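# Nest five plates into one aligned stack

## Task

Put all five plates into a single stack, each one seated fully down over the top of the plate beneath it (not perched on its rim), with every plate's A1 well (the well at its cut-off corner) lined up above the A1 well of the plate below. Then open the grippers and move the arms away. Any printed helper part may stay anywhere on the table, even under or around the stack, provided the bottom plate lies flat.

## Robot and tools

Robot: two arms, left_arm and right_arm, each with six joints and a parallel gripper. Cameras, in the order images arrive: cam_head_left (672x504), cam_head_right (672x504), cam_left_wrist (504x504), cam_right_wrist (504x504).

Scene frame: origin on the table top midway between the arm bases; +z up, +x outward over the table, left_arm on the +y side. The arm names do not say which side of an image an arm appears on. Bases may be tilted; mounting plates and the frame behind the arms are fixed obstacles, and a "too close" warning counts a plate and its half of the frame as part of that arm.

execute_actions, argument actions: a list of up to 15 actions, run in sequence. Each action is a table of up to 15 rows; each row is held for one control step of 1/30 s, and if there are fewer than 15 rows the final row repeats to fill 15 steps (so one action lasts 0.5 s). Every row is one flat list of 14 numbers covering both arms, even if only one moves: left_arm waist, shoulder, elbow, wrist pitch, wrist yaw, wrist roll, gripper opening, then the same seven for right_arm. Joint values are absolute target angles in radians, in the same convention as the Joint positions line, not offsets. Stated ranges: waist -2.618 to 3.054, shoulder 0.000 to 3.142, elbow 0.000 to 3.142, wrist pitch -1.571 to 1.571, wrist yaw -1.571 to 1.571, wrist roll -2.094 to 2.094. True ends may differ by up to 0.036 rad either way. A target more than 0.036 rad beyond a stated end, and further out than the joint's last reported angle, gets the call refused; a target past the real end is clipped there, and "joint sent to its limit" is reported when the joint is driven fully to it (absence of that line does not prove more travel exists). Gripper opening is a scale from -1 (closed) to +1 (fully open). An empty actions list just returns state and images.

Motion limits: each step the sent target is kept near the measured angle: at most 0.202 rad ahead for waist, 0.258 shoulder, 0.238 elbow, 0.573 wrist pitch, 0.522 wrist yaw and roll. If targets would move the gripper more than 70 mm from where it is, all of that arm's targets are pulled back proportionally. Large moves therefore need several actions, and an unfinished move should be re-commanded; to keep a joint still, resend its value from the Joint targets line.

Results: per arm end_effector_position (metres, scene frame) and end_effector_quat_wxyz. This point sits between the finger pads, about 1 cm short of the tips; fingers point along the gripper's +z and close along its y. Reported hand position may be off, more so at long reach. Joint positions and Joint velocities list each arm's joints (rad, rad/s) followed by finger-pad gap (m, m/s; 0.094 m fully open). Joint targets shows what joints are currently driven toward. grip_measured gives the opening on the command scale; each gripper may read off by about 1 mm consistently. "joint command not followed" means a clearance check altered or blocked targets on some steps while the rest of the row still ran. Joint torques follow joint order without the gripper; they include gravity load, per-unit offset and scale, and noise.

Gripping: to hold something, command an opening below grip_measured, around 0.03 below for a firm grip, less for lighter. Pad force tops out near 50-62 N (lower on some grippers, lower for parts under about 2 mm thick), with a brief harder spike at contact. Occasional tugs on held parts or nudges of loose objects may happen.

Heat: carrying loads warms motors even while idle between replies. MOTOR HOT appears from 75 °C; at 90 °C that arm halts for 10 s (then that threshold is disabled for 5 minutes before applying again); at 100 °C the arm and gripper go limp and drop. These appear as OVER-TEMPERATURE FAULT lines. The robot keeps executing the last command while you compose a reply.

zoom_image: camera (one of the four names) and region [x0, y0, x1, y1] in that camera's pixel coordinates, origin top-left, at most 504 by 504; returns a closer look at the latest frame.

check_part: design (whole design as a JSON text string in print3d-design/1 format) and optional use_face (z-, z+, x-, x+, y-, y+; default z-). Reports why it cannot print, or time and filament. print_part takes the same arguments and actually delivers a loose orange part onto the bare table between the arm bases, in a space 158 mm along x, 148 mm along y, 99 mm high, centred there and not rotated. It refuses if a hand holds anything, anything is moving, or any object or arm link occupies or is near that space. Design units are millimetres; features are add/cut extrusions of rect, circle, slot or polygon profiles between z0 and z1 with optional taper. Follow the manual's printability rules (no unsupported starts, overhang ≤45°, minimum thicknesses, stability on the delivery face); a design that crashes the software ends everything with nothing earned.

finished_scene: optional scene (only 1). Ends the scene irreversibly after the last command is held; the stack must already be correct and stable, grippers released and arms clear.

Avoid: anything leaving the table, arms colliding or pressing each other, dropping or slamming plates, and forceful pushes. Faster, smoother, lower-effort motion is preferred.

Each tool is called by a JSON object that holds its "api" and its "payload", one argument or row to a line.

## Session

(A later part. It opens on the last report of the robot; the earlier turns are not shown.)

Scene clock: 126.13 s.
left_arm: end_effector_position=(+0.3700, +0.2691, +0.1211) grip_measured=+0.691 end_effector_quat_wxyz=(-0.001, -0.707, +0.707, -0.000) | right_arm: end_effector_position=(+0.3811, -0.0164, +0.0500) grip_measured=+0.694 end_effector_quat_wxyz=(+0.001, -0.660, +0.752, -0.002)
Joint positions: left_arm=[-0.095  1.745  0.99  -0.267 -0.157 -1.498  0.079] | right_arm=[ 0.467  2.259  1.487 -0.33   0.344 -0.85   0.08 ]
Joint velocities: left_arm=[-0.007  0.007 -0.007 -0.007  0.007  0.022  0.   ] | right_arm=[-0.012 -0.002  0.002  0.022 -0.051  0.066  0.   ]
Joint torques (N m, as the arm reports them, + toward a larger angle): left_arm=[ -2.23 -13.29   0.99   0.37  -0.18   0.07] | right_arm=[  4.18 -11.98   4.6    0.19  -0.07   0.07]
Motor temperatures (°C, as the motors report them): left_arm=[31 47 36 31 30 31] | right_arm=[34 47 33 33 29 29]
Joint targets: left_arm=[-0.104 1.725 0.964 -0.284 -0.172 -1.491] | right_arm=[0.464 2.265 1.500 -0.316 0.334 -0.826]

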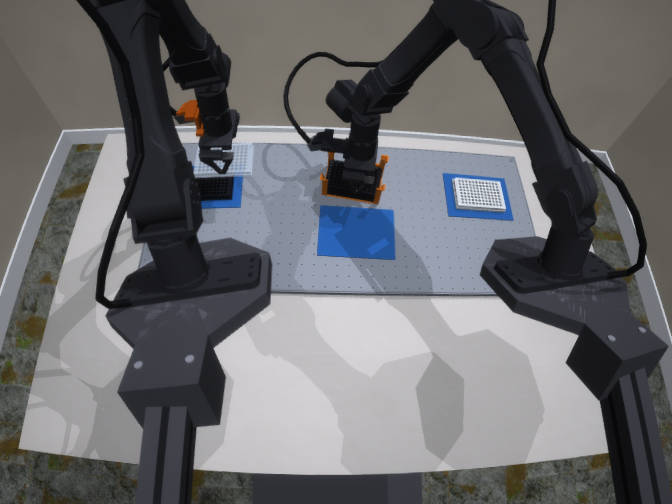

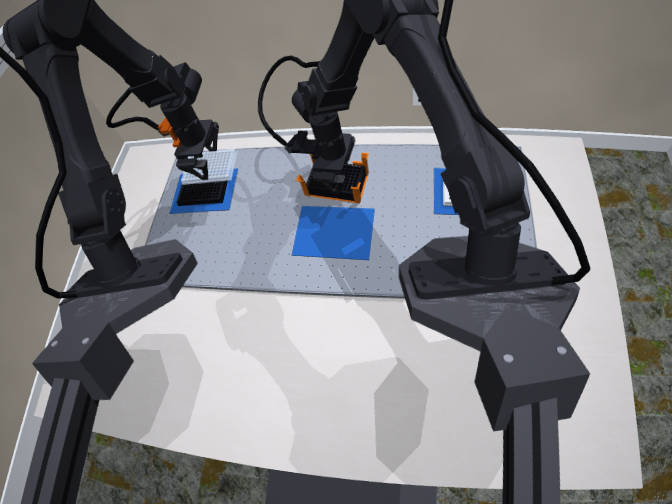

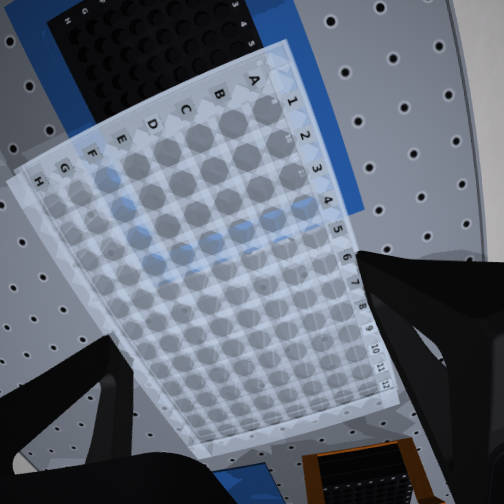

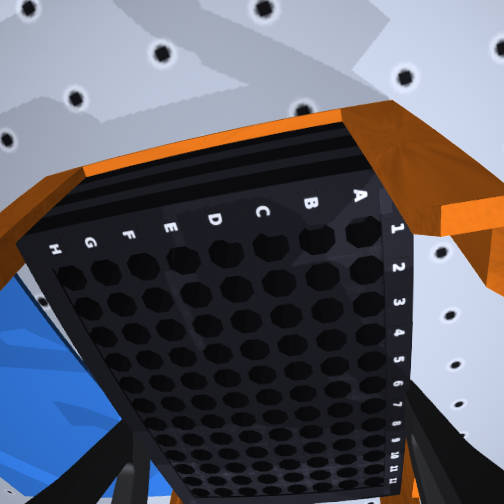

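{"api": "execute_actions", "payload": {
  "actions": [
    [[-0.104,1.725,0.964,-0.284,-0.172,-1.491,0.66,0.4645,2.265,1.500,-0.316,0.334,-0.826,0.70],[-0.104,1.725,0.964,-0.284,-0.172,-1.491,0.66,0.4645,2.265,1.500,-0.316,0.334,-0.826,0.72],[-0.104,1.725,0.964,-0.284,-0.172,-1.491,0.66,0.4645,2.265,1.500,-0.316,0.334,-0.826,0.76],[-0.104,1.725,0.964,-0.284,-0.172,-1.491,0.66,0.4645,2.265,1.500,-0.316,0.334,-0.826,0.82],[-0.104,1.725,0.964,-0.284,-0.172,-1.491,0.66,0.4645,2.265,1.500,-0.316,0.334,-0.826,0.88],[-0.104,1.725,0.964,-0.284,-0.172,-1.491,0.66,0.4645,2.265,1.500,-0.316,0.334,-0.826,0.94],[-0.104,1.725,0.964,-0.284,-0.172,-1.491,0.66,0.4645,2.265,1.500,-0.316,0.334,-0.826,1],[-0.104,1.725,0.964,-0.284,-0.172,-1.491,0.66,0.472,2.255,1.485,-0.340,0.344,-0.826,1],[-0.104,1.725,0.964,-0.284,-0.172,-1.491,0.66,0.479,2.244,1.469,-0.362,0.354,-0.826,1],[-0.104,1.725,0.964,-0.284,-0.172,-1.491,0.66,0.481,2.235,1.465,-0.374,0.355,-0.826,1],[-0.104,1.725,0.964,-0.284,-0.172,-1.491,0.66,0.484,2.226,1.461,-0.380,0.356,-0.825,1],[-0.104,1.725,0.964,-0.284,-0.172,-1.491,0.66,0.486,2.217,1.458,-0.386,0.357,-0.824,1],[-0.104,1.725,0.964,-0.284,-0.172,-1.491,0.66,0.488,2.208,1.454,-0.393,0.358,-0.823,1],[-0.104,1.725,0.964,-0.284,-0.172,-1.491,0.66,0.490,2.198,1.450,-0.399,0.359,-0.821,1],[-0.104,1.725,0.964,-0.284,-0.172,-1.491,0.66,0.493,2.189,1.446,-0.406,0.360,-0.819,1]],
    [[-0.104,1.725,0.964,-0.284,-0.172,-1.491,0.66,0.495,2.180,1.443,-0.412,0.361,-0.817,1],[-0.104,1.725,0.964,-0.284,-0.172,-1.491,0.66,0.497,2.171,1.439,-0.419,0.362,-0.815,1],[-0.104,1.725,0.964,-0.284,-0.172,-1.491,0.66,0.4995,2.163,1.436,-0.426,0.364,-0.812,1],[-0.104,1.725,0.964,-0.284,-0.172,-1.491,0.66,0.502,2.154,1.434,-0.434,0.365,-0.809,1],[-0.104,1.725,0.964,-0.284,-0.172,-1.491,0.66,0.5045,2.146,1.431,-0.442,0.366,-0.806,1],[-0.104,1.725,0.964,-0.284,-0.172,-1.491,0.66,0.507,2.1375,1.4285,-0.450,0.367,-0.803,1],[-0.104,1.725,0.964,-0.284,-0.172,-1.491,0.66,0.510,2.128,1.426,-0.457,0.369,-0.801,1],[-0.104,1.725,0.964,-0.284,-0.172,-1.491,0.66,0.513,2.118,1.423,-0.465,0.370,-0.798,1],[-0.104,1.735,0.977,-0.284,-0.172,-1.494,0.66,0.516,2.109,1.420,-0.473,0.371,-0.795,1],[-0.104,1.746,0.990,-0.284,-0.172,-1.498,0.66,0.518,2.099,1.418,-0.470,0.368,-0.797,1],[-0.104,1.757,1.003,-0.284,-0.172,-1.501,0.66,0.518,2.090,1.415,-0.460,0.360,-0.801,1],[-0.104,1.767,1.016,-0.284,-0.172,-1.505,0.66,0.514,2.080,1.412,-0.445,0.350,-0.805,1],[-0.108,1.769,1.017,-0.285,-0.173,-1.508,0.66,0.503,2.073,1.403,-0.428,0.339,-0.816,1],[-0.116,1.772,1.020,-0.286,-0.177,-1.514,0.66,0.4915,2.062,1.388,-0.422,0.334,-0.831,1],[-0.128,1.777,1.025,-0.289,-0.183,-1.523,0.66,0.477,2.047,1.369,-0.414,0.327,-0.849,1]],
    [[-0.144,1.783,1.030,-0.292,-0.191,-1.534,0.66,0.462,2.033,1.351,-0.406,0.320,-0.868,1],[-0.162,1.790,1.037,-0.295,-0.200,-1.547,0.66,0.443,2.014,1.327,-0.396,0.311,-0.892,1],[-0.183,1.798,1.044,-0.299,-0.210,-1.562,0.66,0.421,1.993,1.298,-0.384,0.300,-0.920,1],[-0.205,1.807,1.052,-0.303,-0.221,-1.578,0.66,0.399,1.971,1.270,-0.372,0.289,-0.948,1],[-0.229,1.816,1.060,-0.308,-0.232,-1.596,0.66,0.377,1.949,1.242,-0.360,0.278,-0.977,1],[-0.253,1.826,1.069,-0.312,-0.244,-1.613,0.66,0.355,1.927,1.213,-0.348,0.267,-1.005,1],[-0.277,1.835,1.077,-0.317,-0.256,-1.631,0.66,0.331,1.903,1.183,-0.335,0.256,-1.035,1],[-0.301,1.845,1.086,-0.322,-0.268,-1.648,0.66,0.3065,1.880,1.152,-0.321,0.244,-1.066,1],[-0.326,1.854,1.094,-0.326,-0.280,-1.666,0.66,0.282,1.856,1.121,-0.308,0.232,-1.097,1],[-0.350,1.864,1.103,-0.331,-0.292,-1.683,0.66,0.258,1.832,1.090,-0.295,0.221,-1.127,1],[-0.374,1.874,1.111,-0.336,-0.304,-1.701,0.66,0.234,1.809,1.060,-0.282,0.209,-1.158,1],[-0.398,1.883,1.120,-0.340,-0.316,-1.718,0.66,0.210,1.785,1.029,-0.269,0.197,-1.189,1],[-0.422,1.893,1.128,-0.345,-0.327,-1.736,0.66,0.186,1.7615,0.998,-0.256,0.1855,-1.219,1],[-0.447,1.902,1.137,-0.349,-0.339,-1.753,0.66,0.162,1.738,0.967,-0.243,0.174,-1.250,1],[-0.467,1.910,1.144,-0.353,-0.349,-1.768,0.66,0.140,1.716,0.939,-0.231,0.163,-1.278,1]]
  ]
}}

{"api": "zoom_image", "payload": {
  "camera": "cam_head_left",
  "region": [318,150,392,206]
}}

Scene clock: 130.50 s.
left_arm: end_effector_position=(+0.3808, +0.1517, +0.1235) grip_measured=+0.691 end_effector_quat_wxyz=(-0.010, -0.673, +0.739, -0.012) | right_arm: end_effector_position=(+0.3731, -0.1750, +0.1187) grip_measured=+1.000 end_effector_quat_wxyz=(-0.023, -0.676, +0.737, -0.008)
Joint positions: left_arm=[-0.42   1.872  1.107 -0.316 -0.289 -1.693  0.079] | right_arm=[ 0.175  1.777  1.005 -0.298  0.233 -1.152  0.094]
Joint velocities: left_arm=[-0.657  0.256  0.217 -0.139 -0.359 -0.52  -0.   ] | right_arm=[-0.623 -0.667 -0.857  0.3   -0.33  -0.828  0.   ]
Joint torques (N m, as the arm reports them, + toward a larger angle): left_arm=[-4.06 -9.93  5.41  0.33 -0.15 -0.08] | right_arm=[  1.97 -12.05   2.23   0.15  -0.21  -0.06]
Motor temperatures (°C, as the motors report them): left_arm=[31 47 36 31 30 31] | right_arm=[34 48 33 33 29 29]
Joint targets: left_arm=[-0.467 1.910 1.144 -0.353 -0.349 -1.768] | right_arm=[0.140 1.716 0.939 -0.231 0.163 -1.278]

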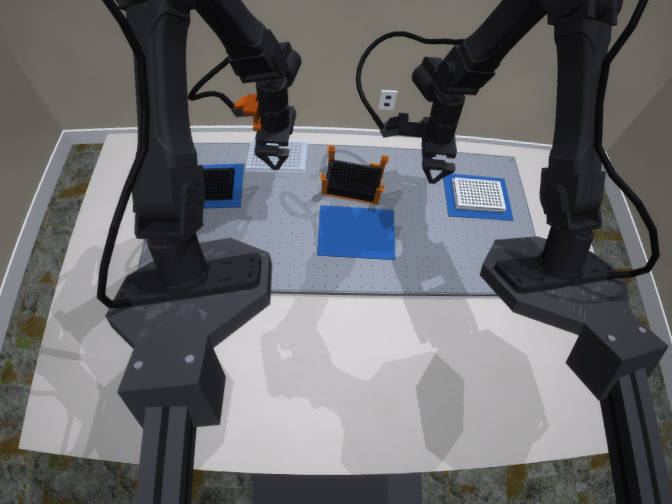

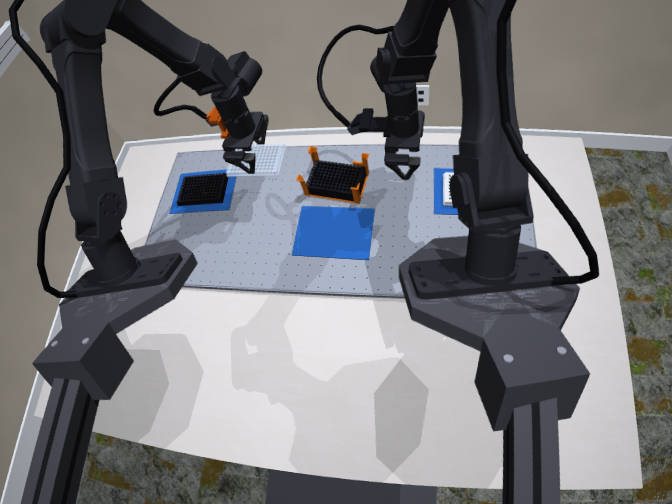

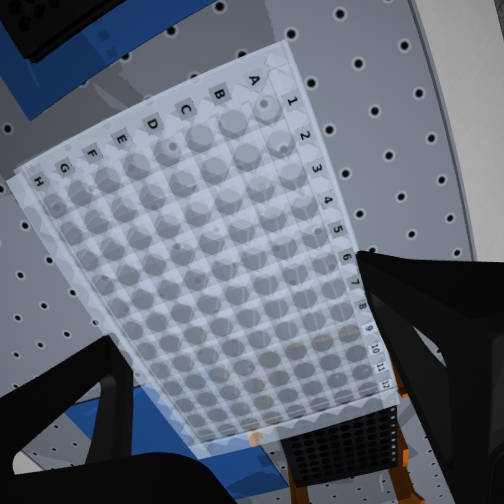

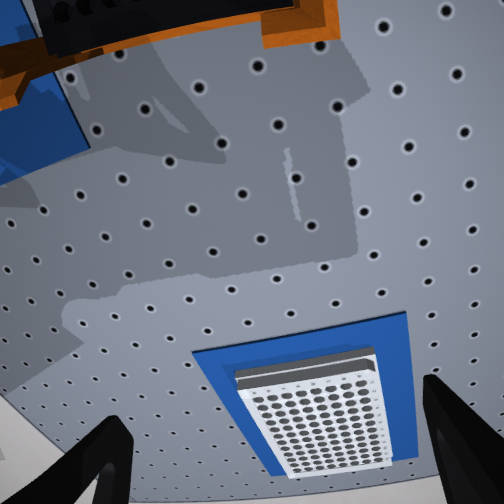

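Region (318, 150, 392, 206) of cam_head_left's 672x504 image, scaled by 6.811, with more detail than that image has; it fills the top 381 rows of this view, and the rest is white.

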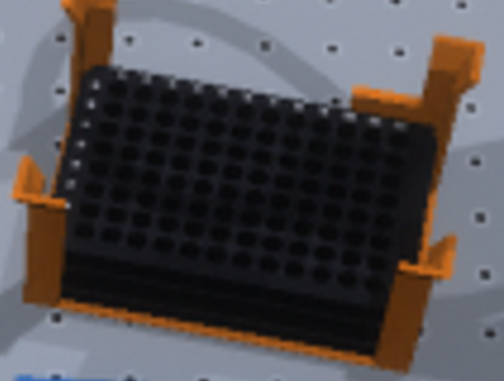

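{"api": "execute_actions", "payload": {
  "actions": []
}}

Scene clock: 131.70 s.
left_arm: end_effector_position=(+0.3756, +0.1383, +0.1255) grip_measured=+0.691 end_effector_quat_wxyz=(-0.004, -0.680, +0.734, -0.002) | right_arm: end_effector_position=(+0.3735, -0.1851, +0.1214) grip_measured=+1.000 end_effector_quat_wxyz=(-0.005, -0.704, +0.710, -0.002)
Joint positions: left_arm=[-0.47   1.888  1.118 -0.336 -0.333 -1.761  0.079] | right_arm=[ 0.132  1.737  0.954 -0.25   0.187 -1.272  0.094]
Joint velocities: left_arm=[ 0.027  0.002  0.012  0.037 -0.007 -0.022  0.001] | right_arm=[-0.012  0.002 -0.002 -0.095  0.037  0.007  0.   ]
Joint torques (N m, as the arm reports them, + toward a larger angle): left_arm=[-3.35 -9.92  5.59  0.35 -0.17 -0.09] | right_arm=[  2.09 -11.94   2.15   0.23  -0.23  -0.07]
Motor temperatures (°C, as the motors report them): left_arm=[31 47 36 31 30 31] | right_arm=[34 48 33 33 29 29]
Joint targets: left_arm=[-0.467 1.910 1.144 -0.353 -0.349 -1.768] | right_arm=[0.140 1.716 0.939 -0.231 0.163 -1.278]

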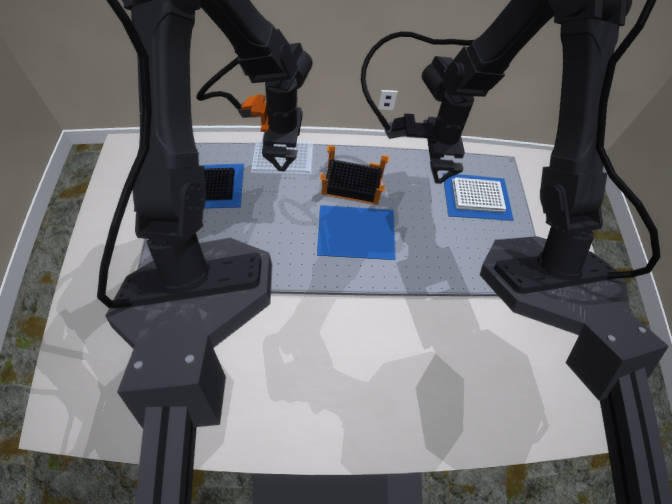

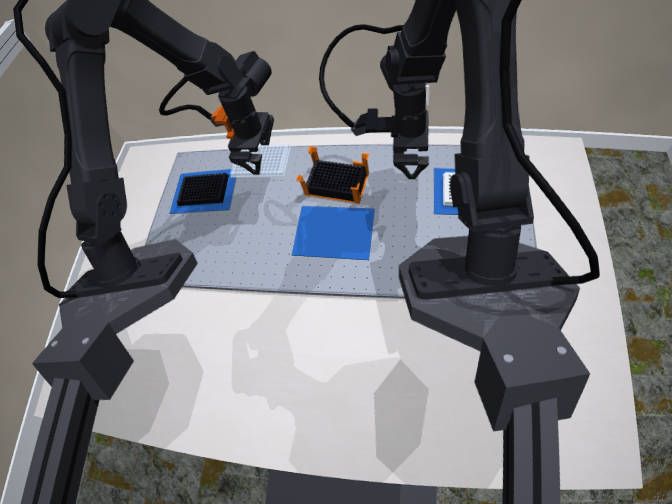

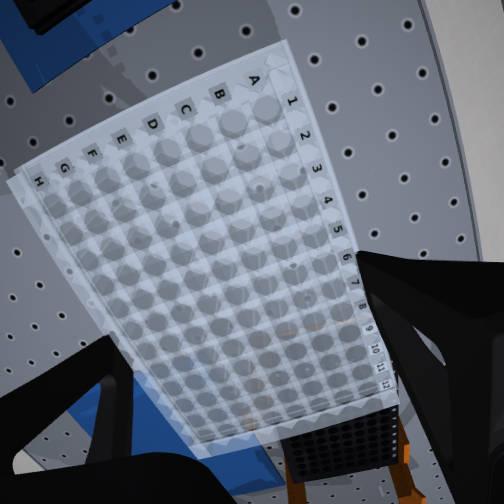

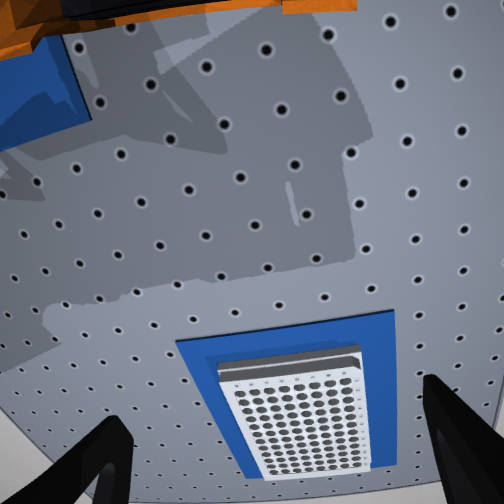

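{"api": "execute_actions", "payload": {
  "actions": [
    [[-0.470,1.914,1.149,-0.366,-0.357,-1.784,0.66,0.135,1.718,0.938,-0.214,0.147,-1.303,1],[-0.477,1.921,1.158,-0.375,-0.362,-1.794,0.66,0.125,1.723,0.937,-0.203,0.137,-1.319,1],[-0.487,1.933,1.172,-0.385,-0.368,-1.806,0.66,0.111,1.730,0.935,-0.190,0.125,-1.337,1],[-0.500,1.948,1.191,-0.395,-0.374,-1.818,0.66,0.091,1.739,0.933,-0.177,0.114,-1.356,1],[-0.515,1.964,1.212,-0.405,-0.380,-1.830,0.66,0.070,1.750,0.930,-0.164,0.102,-1.374,1],[-0.530,1.981,1.233,-0.415,-0.387,-1.841,0.66,0.048,1.760,0.928,-0.151,0.090,-1.393,1],[-0.545,1.998,1.254,-0.425,-0.393,-1.853,0.66,0.026,1.771,0.925,-0.138,0.079,-1.411,1],[-0.560,2.015,1.276,-0.436,-0.399,-1.865,0.66,0.004,1.782,0.922,-0.126,0.067,-1.430,1],[-0.575,2.032,1.297,-0.446,-0.405,-1.877,0.66,-0.018,1.792,0.920,-0.113,0.055,-1.448,1],[-0.590,2.049,1.318,-0.456,-0.411,-1.889,0.66,-0.040,1.803,0.917,-0.100,0.043,-1.467,1],[-0.605,2.066,1.339,-0.466,-0.417,-1.900,0.66,-0.062,1.813,0.915,-0.087,0.032,-1.485,1],[-0.620,2.083,1.360,-0.476,-0.423,-1.912,0.66,-0.084,1.824,0.912,-0.074,0.020,-1.504,1],[-0.635,2.099,1.381,-0.486,-0.429,-1.924,0.66,-0.105,1.834,0.909,-0.061,0.008,-1.522,1],[-0.650,2.116,1.403,-0.496,-0.435,-1.936,0.66,-0.127,1.845,0.907,-0.049,-0.003,-1.540,1],[-0.665,2.133,1.424,-0.506,-0.441,-1.947,0.66,-0.149,1.855,0.904,-0.036,-0.015,-1.559,1]],
    [[-0.680,2.150,1.445,-0.516,-0.447,-1.959,0.66,-0.171,1.866,0.901,-0.023,-0.027,-1.577,1],[-0.695,2.167,1.466,-0.526,-0.453,-1.971,0.66,-0.193,1.876,0.899,-0.010,-0.039,-1.596,1],[-0.710,2.184,1.487,-0.535,-0.458,-1.982,0.66,-0.215,1.887,0.896,0.001,-0.049,-1.612,1],[-0.725,2.201,1.508,-0.543,-0.463,-1.991,0.66,-0.237,1.897,0.893,0.011,-0.058,-1.627,1],[-0.738,2.216,1.527,-0.550,-0.467,-1.999,0.66,-0.256,1.907,0.891,0.020,-0.066,-1.640,1],[-0.750,2.229,1.544,-0.556,-0.471,-2.006,0.66,-0.273,1.915,0.889,0.028,-0.074,-1.651,1],[-0.761,2.241,1.559,-0.562,-0.474,-2.013,0.66,-0.289,1.922,0.887,0.035,-0.080,-1.661,1],[-0.770,2.251,1.572,-0.566,-0.477,-2.018,0.66,-0.302,1.929,0.885,0.041,-0.085,-1.670,1],[-0.778,2.261,1.583,-0.570,-0.479,-2.023,0.66,-0.314,1.935,0.884,0.046,-0.090,-1.677,1],[-0.785,2.268,1.593,-0.573,-0.481,-2.026,0.66,-0.324,1.939,0.883,0.050,-0.093,-1.682,1],[-0.791,2.275,1.601,-0.575,-0.482,-2.028,0.66,-0.332,1.943,0.882,0.052,-0.095,-1.686,1],[-0.795,2.279,1.607,-0.576,-0.483,-2.030,0.66,-0.339,1.946,0.881,0.054,-0.097,-1.688,1],[-0.798,2.283,1.611,-0.576,-0.483,-2.030,0.66,-0.343,1.949,0.880,0.054,-0.097,-1.688,1],[-0.800,2.285,1.614,-0.576,-0.483,-2.030,0.66,-0.346,1.950,0.880,0.054,-0.097,-1.688,1]]
  ]
}}

Scene clock: 134.33 s.
left_arm: end_effector_position=(+0.3822, -0.0194, +0.1190) grip_measured=+0.691 end_effector_quat_wxyz=(-0.004, -0.656, +0.755, -0.006) | right_arm: end_effector_position=(+0.3645, -0.3343, +0.0551) grip_measured=+1.000 end_effector_quat_wxyz=(-0.007, -0.701, +0.713, -0.005)
Joint positions: left_arm=[-0.791  2.26   1.583 -0.545 -0.458 -2.012  0.079] | right_arm=[-0.338  1.931  0.901  0.025 -0.057 -1.666  0.094]
Joint velocities: left_arm=[-0.095  0.056  0.056 -0.081 -0.066 -0.081  0.   ] | right_arm=[-0.076  0.051 -0.032  0.051 -0.022 -0.125  0.   ]
Joint torques (N m, as the arm reports them, + toward a larger angle): left_arm=[ -6.98 -11.99   6.45   0.31  -0.26  -0.11] | right_arm=[-1.15 -8.89  0.37  0.25 -0.31 -0.06]
Motor temperatures (°C, as the motors report them): left_arm=[31 47 36 31 30 31] | right_arm=[34 47 33 33 29 29]
Joint targets: left_arm=[-0.800 2.285 1.614 -0.576 -0.483 -2.030] | right_arm=[-0.346 1.950 0.880 0.054 -0.097 -1.688]

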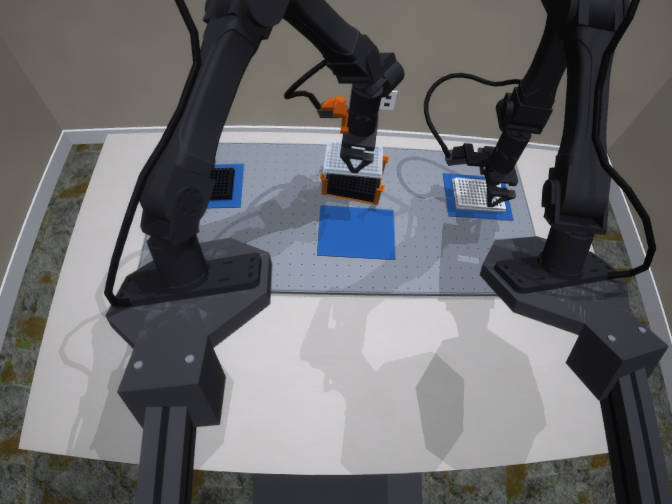

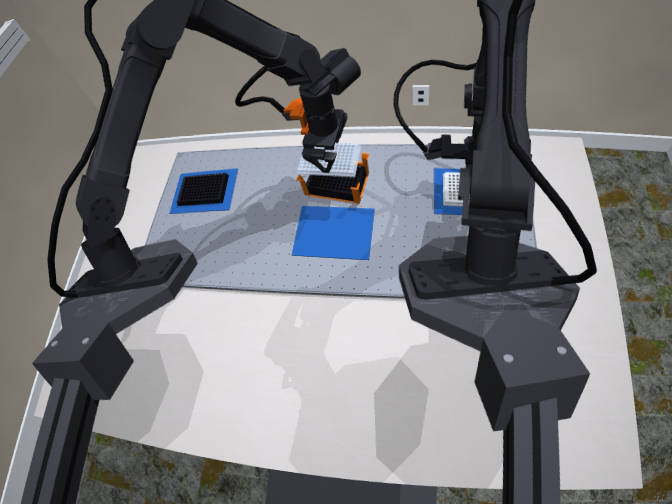

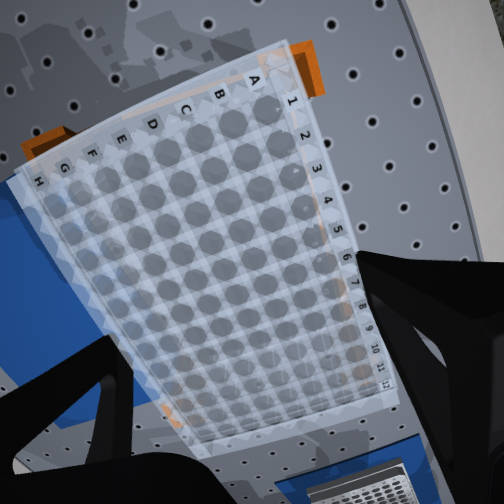

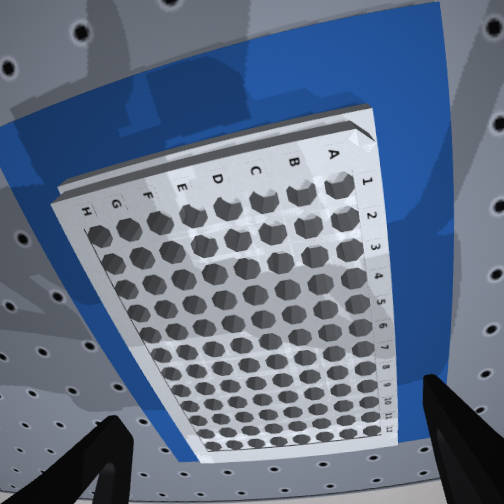

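{"api": "execute_actions", "payload": {
  "actions": []
}}

Scene clock: 134.43 s.
left_arm: end_effector_position=(+0.3814, -0.0192, +0.1190) grip_measured=+0.691 end_effector_quat_wxyz=(-0.003, -0.656, +0.755, -0.004) | right_arm: end_effector_position=(+0.3652, -0.3340, +0.0547) grip_measured=+1.000 end_effector_quat_wxyz=(-0.004, -0.704, +0.710, -0.005)
Joint positions: left_arm=[-0.792  2.262  1.586 -0.551 -0.461 -2.017  0.079] | right_arm=[-0.34   1.933  0.9    0.031 -0.064 -1.674  0.094]
Joint velocities: left_arm=[ 0.017 -0.002  0.007 -0.066 -0.081 -0.081 -0.001] | right_arm=[-0.002 -0.002 -0.007 -0.037 -0.11  -0.051  0.   ]
Joint torques (N m, as the arm reports them, + toward a larger angle): left_arm=[ -7.23 -11.82   6.53   0.35  -0.17  -0.07] | right_arm=[-1.28 -8.77  0.29  0.2  -0.19 -0.09]
Motor temperatures (°C, as the motors report them): left_arm=[31 47 36 31 30 31] | right_arm=[34 47 33 33 29 29]
Joint targets: left_arm=[-0.800 2.285 1.614 -0.576 -0.483 -2.030] | right_arm=[-0.346 1.950 0.880 0.054 -0.097 -1.688]

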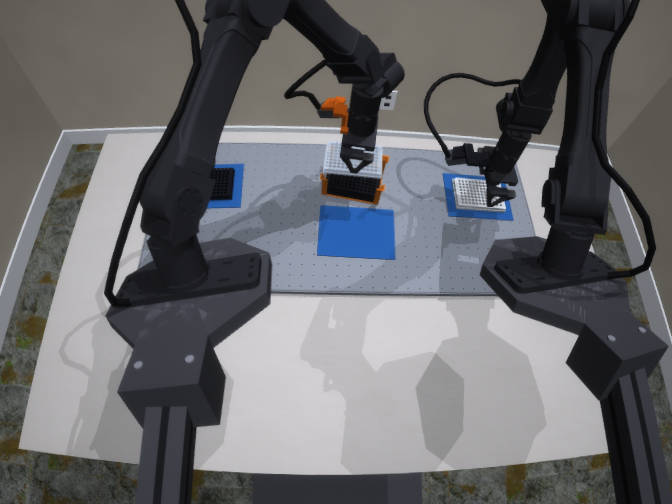

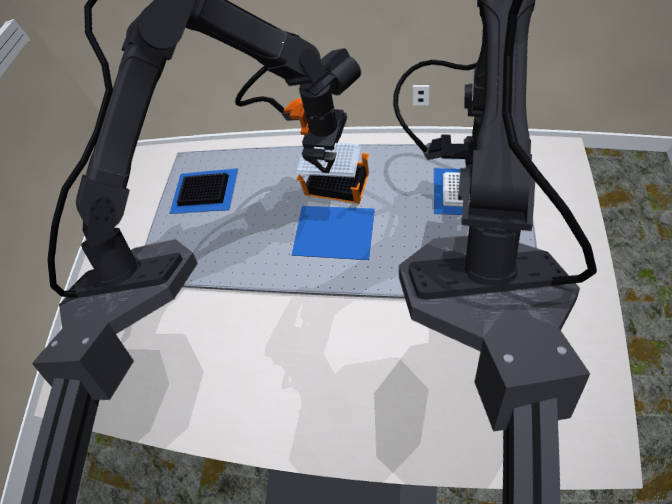

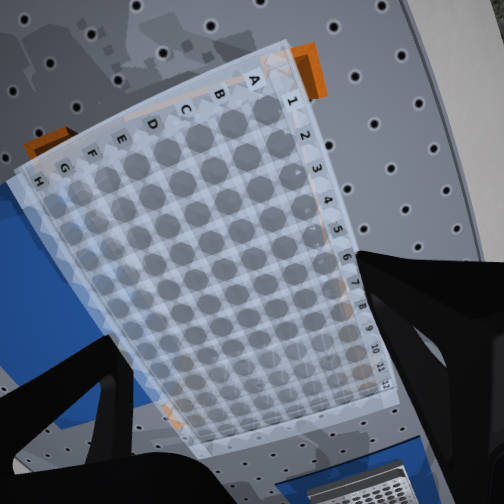

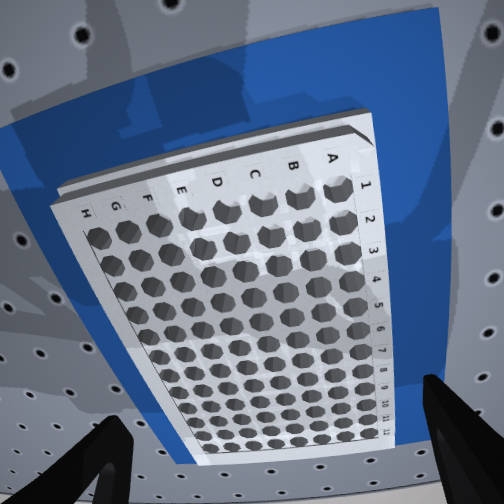

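{"api": "zoom_image", "payload": {
  "camera": "cam_left_wrist",
  "region": [0, 0, 400, 260]
}}

{"api": "zoom_image", "payload": {
  "camera": "cam_head_left",
  "region": [300, 120, 410, 220]
}}

{"api": "zoom_image", "payload": {
  "camera": "cam_head_right",
  "region": [280, 120, 390, 220]
}}

Region (0, 0, 400, 260) of cam_left_wrist's 504x504 image, scaled by 1.260, with more detail than that image has; it fills the top 328 rows of this view, and the rest is white.

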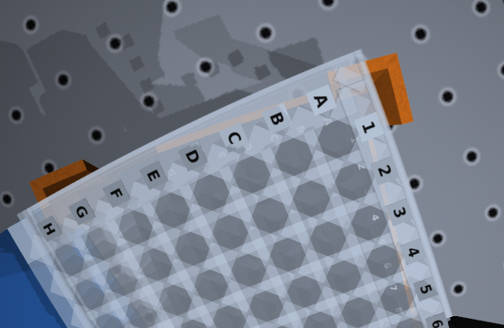

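Region (300, 120, 410, 220) of cam_head_left's 672x504 image, scaled by 4.582, with more detail than that image has; it fills the top 458 rows of this view, and the rest is white.

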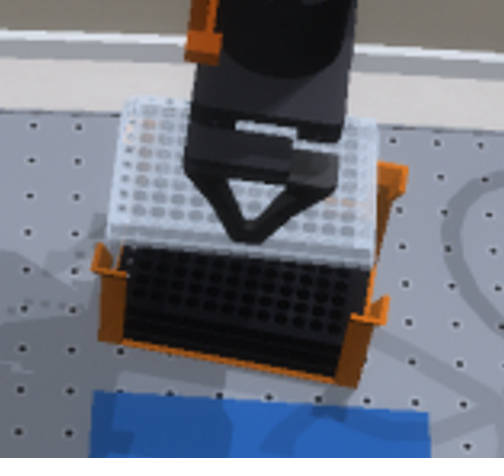

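Region (280, 120, 390, 220) of cam_head_right's 672x504 image, scaled by 4.582, with more detail than that image has; it fills the top 458 rows of this view, and the rest is white.

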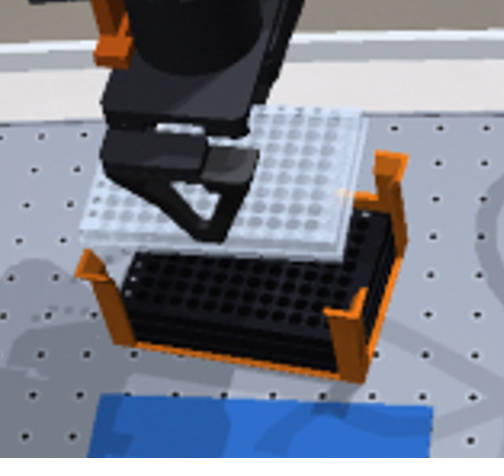

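{"api": "zoom_image", "payload": {
  "camera": "cam_left_wrist",
  "region": [200, 30, 380, 270]
}}

{"api": "zoom_image", "payload": {
  "camera": "cam_left_wrist",
  "region": [0, 60, 200, 220]
}}

{"api": "zoom_image", "payload": {
  "camera": "cam_left_wrist",
  "region": [120, 300, 420, 480]
}}

Region (200, 30, 380, 270) of cam_left_wrist's 504x504 image, scaled by 2.100, with more detail than that image has; it fills the left 378 columns of this view, and the rest is white.

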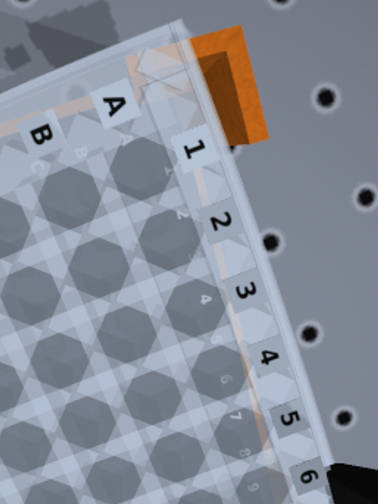

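Region (0, 60, 200, 220) of cam_left_wrist's 504x504 image, scaled by 2.520, with more detail than that image has; it fills the top 403 rows of this view, and the rest is white.

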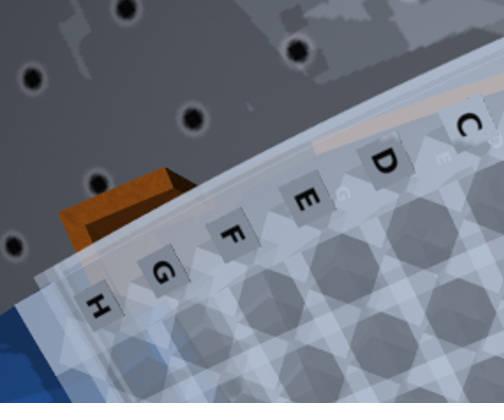

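Region (120, 300, 420, 480) of cam_left_wrist's 504x504 image, scaled by 1.680, with more detail than that image has; it fills the top 302 rows of this view, and the rest is white.

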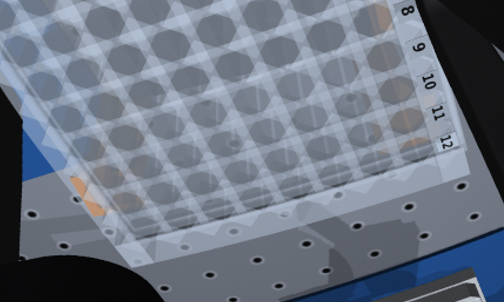

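{"api": "zoom_image", "payload": {
  "camera": "cam_right_wrist",
  "region": [40, 90, 440, 470]
}}

Region (40, 90, 440, 470) of cam_right_wrist's 504x504 image, scaled by 1.260, with more detail than that image has; it fills the top 479 rows of this view, and the rest is white.

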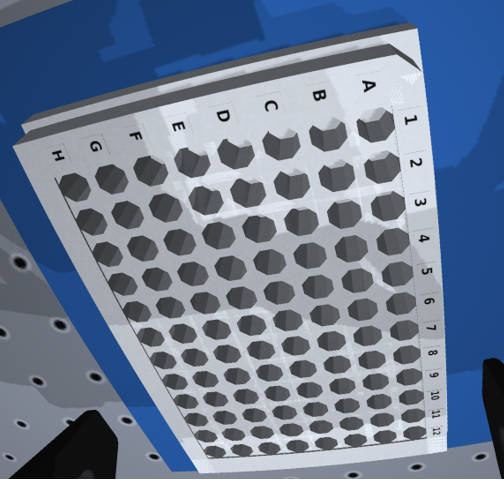

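{"api": "execute_actions", "payload": {
  "actions": [
    [[-0.801,2.290,1.616,-0.566,-0.484,-2.018,0.66,-0.343,1.957,0.895,0.060,-0.097,-1.692,1],[-0.802,2.295,1.618,-0.556,-0.485,-2.006,0.66,-0.340,1.964,0.908,0.066,-0.097,-1.696,1],[-0.802,2.300,1.620,-0.548,-0.486,-1.994,0.66,-0.338,1.971,0.917,0.072,-0.097,-1.700,1],[-0.803,2.305,1.622,-0.541,-0.487,-1.982,0.66,-0.336,1.979,0.924,0.078,-0.097,-1.704,1],[-0.803,2.310,1.624,-0.535,-0.488,-1.970,0.66,-0.334,1.987,0.929,0.084,-0.097,-1.708,1],[-0.804,2.314,1.625,-0.530,-0.488,-1.958,0.66,-0.333,1.995,0.934,0.090,-0.097,-1.712,1],[-0.804,2.318,1.627,-0.526,-0.488,-1.946,0.66,-0.331,2.003,0.938,0.095,-0.097,-1.715,1],[-0.805,2.322,1.628,-0.523,-0.488,-1.935,0.66,-0.330,2.010,0.942,0.100,-0.097,-1.717,1],[-0.805,2.325,1.629,-0.522,-0.488,-1.926,0.66,-0.329,2.016,0.945,0.104,-0.097,-1.719,1],[-0.805,2.328,1.630,-0.522,-0.488,-1.919,0.66,-0.328,2.021,0.948,0.107,-0.097,-1.719,1],[-0.8055,2.330,1.631,-0.522,-0.488,-1.919,0.66,-0.327,2.025,0.950,0.107,-0.097,-1.719,1],[-0.8055,2.331,1.631,-0.522,-0.488,-1.919,0.66,-0.326,2.028,0.952,0.107,-0.097,-1.719,1],[-0.8055,2.331,1.631,-0.522,-0.488,-1.919,0.66,-0.326,2.031,0.953,0.107,-0.097,-1.719,1]]
  ]
}}

{"api": "execute_actions", "payload": {
  "actions": []
}}

Scene clock: 138.87 s.
left_arm: end_effector_position=(+0.3772, -0.0230, +0.1046) grip_measured=+0.691 end_effector_quat_wxyz=(+0.000, -0.624, +0.781, +0.002) | right_arm: end_effector_position=(+0.3653, -0.3318, +0.0348) grip_measured=+1.000 end_effector_quat_wxyz=(+0.002, -0.718, +0.696, -0.002)
Joint positions: left_arm=[-0.792  2.31   1.604 -0.531 -0.471 -1.938  0.079] | right_arm=[-0.335  2.013  0.929  0.085 -0.072 -1.71   0.094]
Joint velocities: left_arm=[-0.002  0.017  0.012  0.022  0.066  0.139  0.   ] | right_arm=[ 0.037  0.027  0.027 -0.022 -0.007  0.022  0.   ]
Joint torques (N m, as the arm reports them, + toward a larger angle): left_arm=[ -7.75 -12.19   6.35   0.61  -0.18   0.09] | right_arm=[-0.06 -8.76  3.19  0.22 -0.25 -0.06]
Motor temperatures (°C, as the motors report them): left_arm=[31 47 36 31 30 31] | right_arm=[34 47 33 33 30 29]
Joint targets: left_arm=[-0.805 2.331 1.631 -0.522 -0.488 -1.919] | right_arm=[-0.326 2.031 0.953 0.107 -0.097 -1.719]

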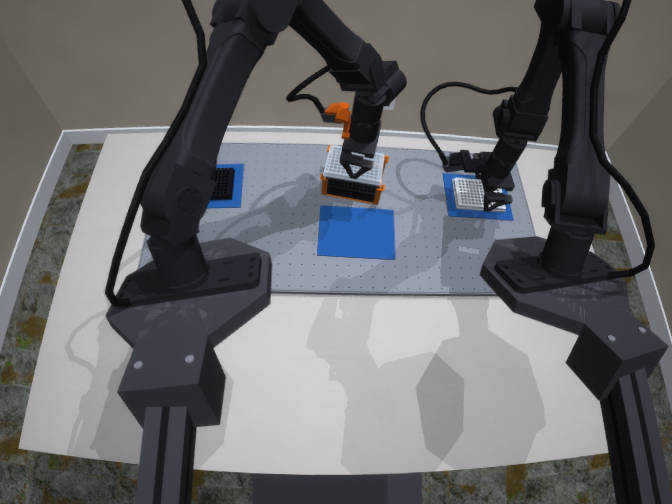

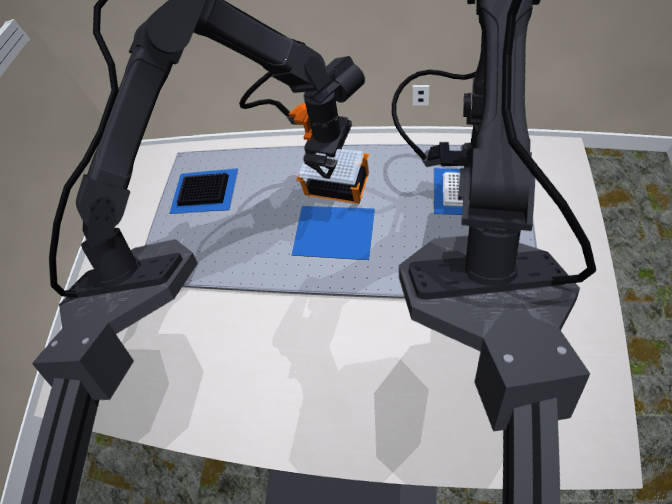

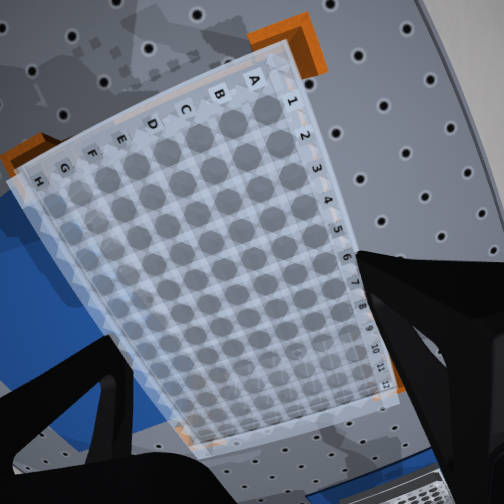

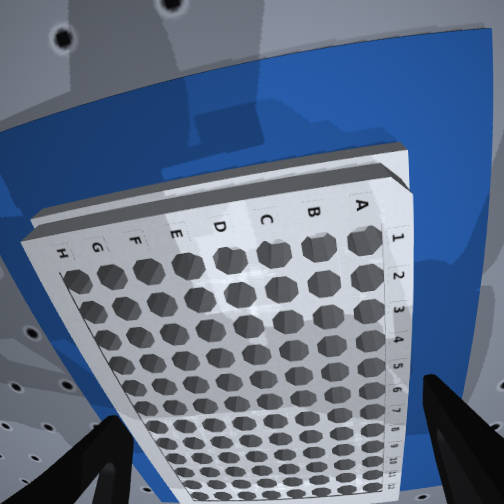

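Scene clock: 138.87 s.
left_arm: end_effector_position=(+0.3772, -0.0230, +0.1046) grip_measured=+0.691 end_effector_quat_wxyz=(+0.000, -0.624, +0.781, +0.002) | right_arm: end_effector_position=(+0.3653, -0.3318, +0.0348) grip_measured=+1.000 end_effector_quat_wxyz=(+0.002, -0.718, +0.696, -0.002)
Joint positions: left_arm=[-0.792  2.31   1.604 -0.531 -0.471 -1.938  0.079] | right_arm=[-0.335  2.013  0.929  0.085 -0.072 -1.71   0.094]
Joint velocities: left_arm=[-0.002  0.017  0.012  0.022  0.066  0.139  0.   ] | right_arm=[ 0.037  0.027  0.027 -0.022 -0.007  0.022  0.   ]
Joint torques (N m, as the arm reports them, + toward a larger angle): left_arm=[ -7.75 -12.19   6.35   0.61  -0.18   0.09] | right_arm=[-0.06 -8.76  3.19  0.22 -0.25 -0.06]
Motor temperatures (°C, as the motors report them): left_arm=[31 47 36 31 30 31] | right_arm=[34 47 33 33 30 29]
Joint targets: left_arm=[-0.805 2.331 1.631 -0.522 -0.488 -1.919] | right_arm=[-0.326 2.031 0.953 0.107 -0.097 -1.719]

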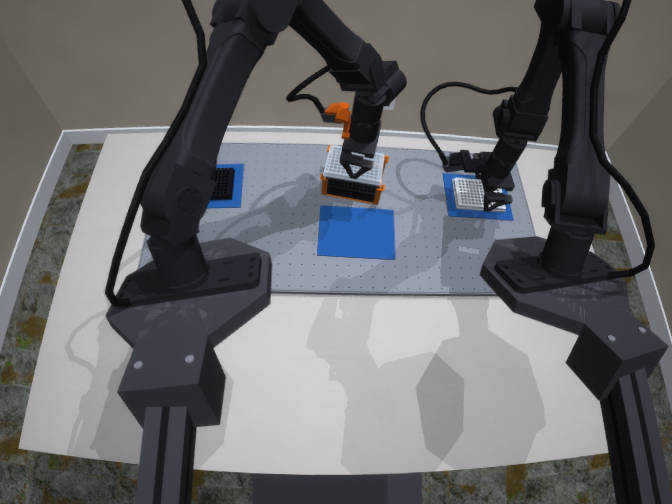

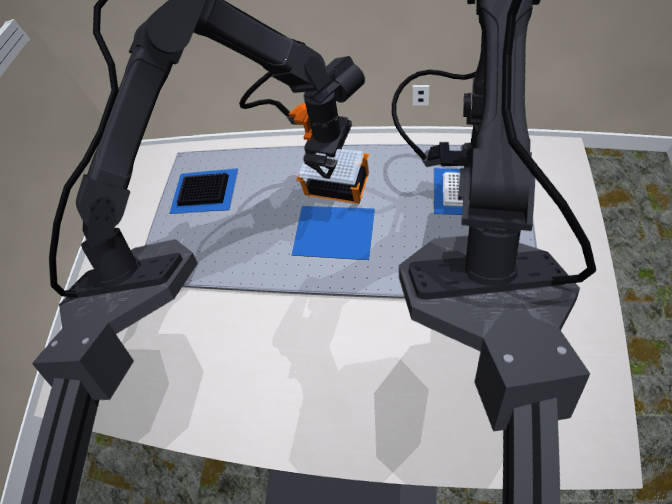

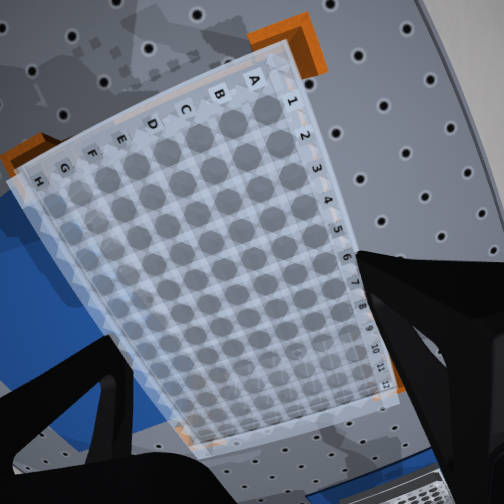

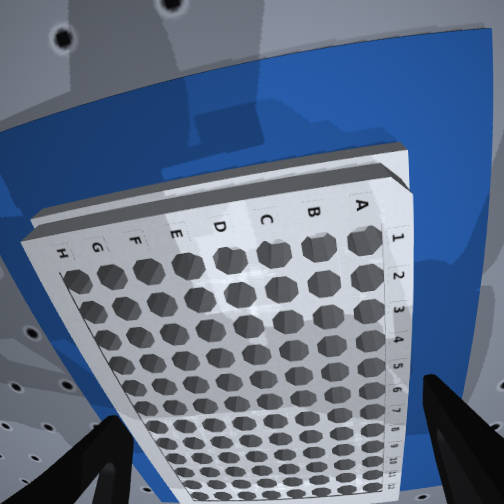

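{"api": "execute_actions", "payload": {
  "actions": []
}}

{"api": "zoom_image", "payload": {
  "camera": "cam_left_wrist",
  "region": [200, 0, 400, 260]
}}

{"api": "zoom_image", "payload": {
  "camera": "cam_left_wrist",
  "region": [0, 60, 200, 220]
}}

{"api": "zoom_image", "payload": {
  "camera": "cam_left_wrist",
  "region": [140, 320, 440, 480]
}}

Scene clock: 139.10 s.
left_arm: end_effector_position=(+0.3777, -0.0233, +0.1045) grip_measured=+0.691 end_effector_quat_wxyz=(+0.001, -0.621, +0.784, +0.001) | right_arm: end_effector_position=(+0.3678, -0.3315, +0.0349) grip_measured=+1.000 end_effector_quat_wxyz=(+0.005, -0.720, +0.694, -0.005)
Joint positions: left_arm=[-0.792  2.31   1.604 -0.528 -0.472 -1.929  0.079] | right_arm=[-0.334  2.013  0.93   0.092 -0.073 -1.713  0.094]
Joint velocities: left_arm=[-0.007 -0.007 -0.017 -0.007  0.022 -0.037  0.   ] | right_arm=[ 0.007  0.002 -0.002  0.022  0.051 -0.037  0.   ]
Joint torques (N m, as the arm reports them, + toward a larger angle): left_arm=[ -7.72 -12.01   6.42   0.59  -0.17   0.08] | right_arm=[-0.05 -8.84  3.3   0.24 -0.24 -0.05]
Motor temperatures (°C, as the motors report them): left_arm=[32 47 36 31 30 31] | right_arm=[34 47 33 33 30 29]
Joint targets: left_arm=[-0.805 2.331 1.631 -0.522 -0.488 -1.919] | right_arm=[-0.326 2.031 0.953 0.107 -0.097 -1.719]

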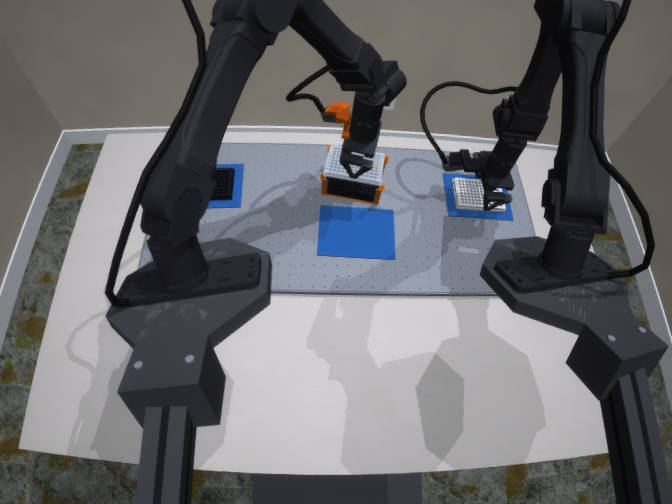

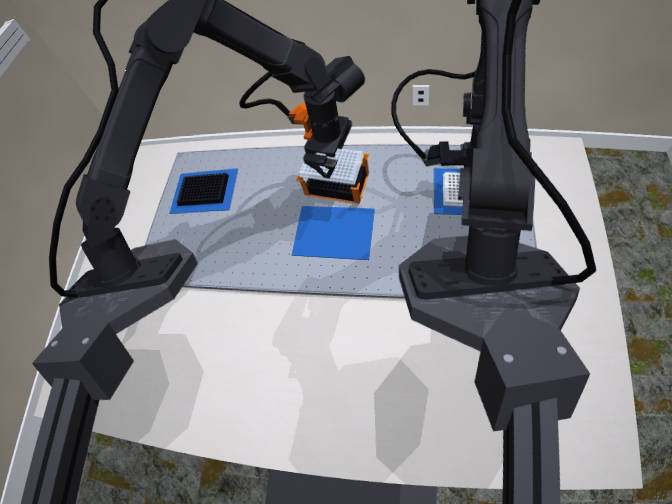

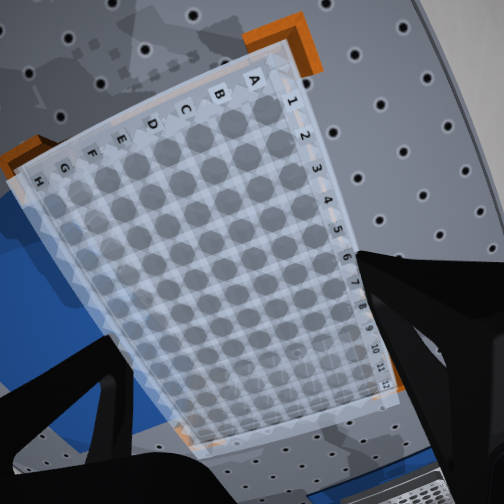

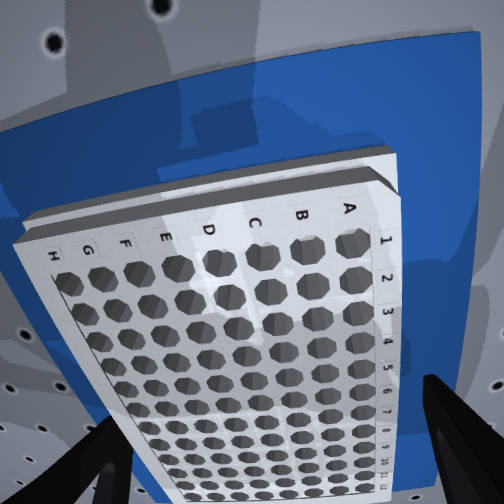

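Region (200, 0, 400, 260) of cam_left_wrist's 504x504 image, scaled by 1.938, with more detail than that image has; it fills the left 388 columns of this view, and the rest is white.

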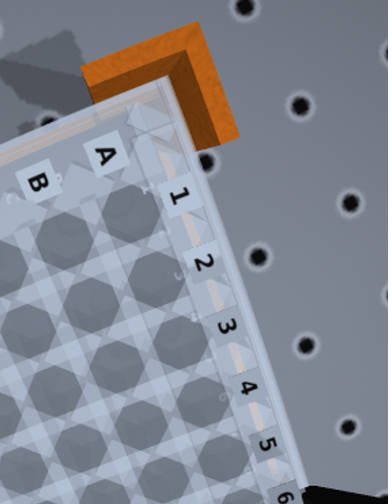

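Region (0, 60, 200, 220) of cam_left_wrist's 504x504 image, scaled by 2.520, with more detail than that image has; it fills the top 403 rows of this view, and the rest is white.

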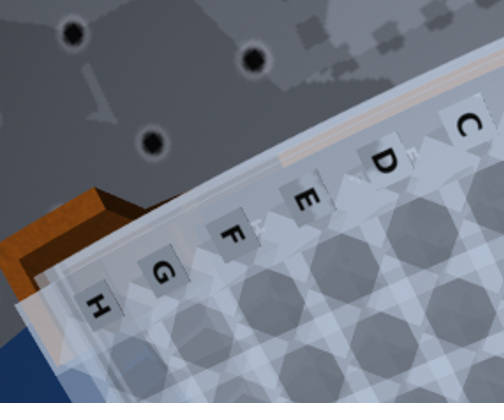

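Region (140, 320, 440, 480) of cam_left_wrist's 504x504 image, scaled by 1.680, with more detail than that image has; it fills the top 269 rows of this view, and the rest is white.

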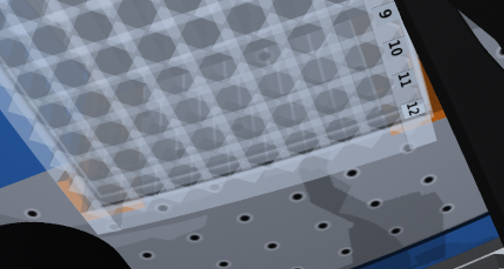

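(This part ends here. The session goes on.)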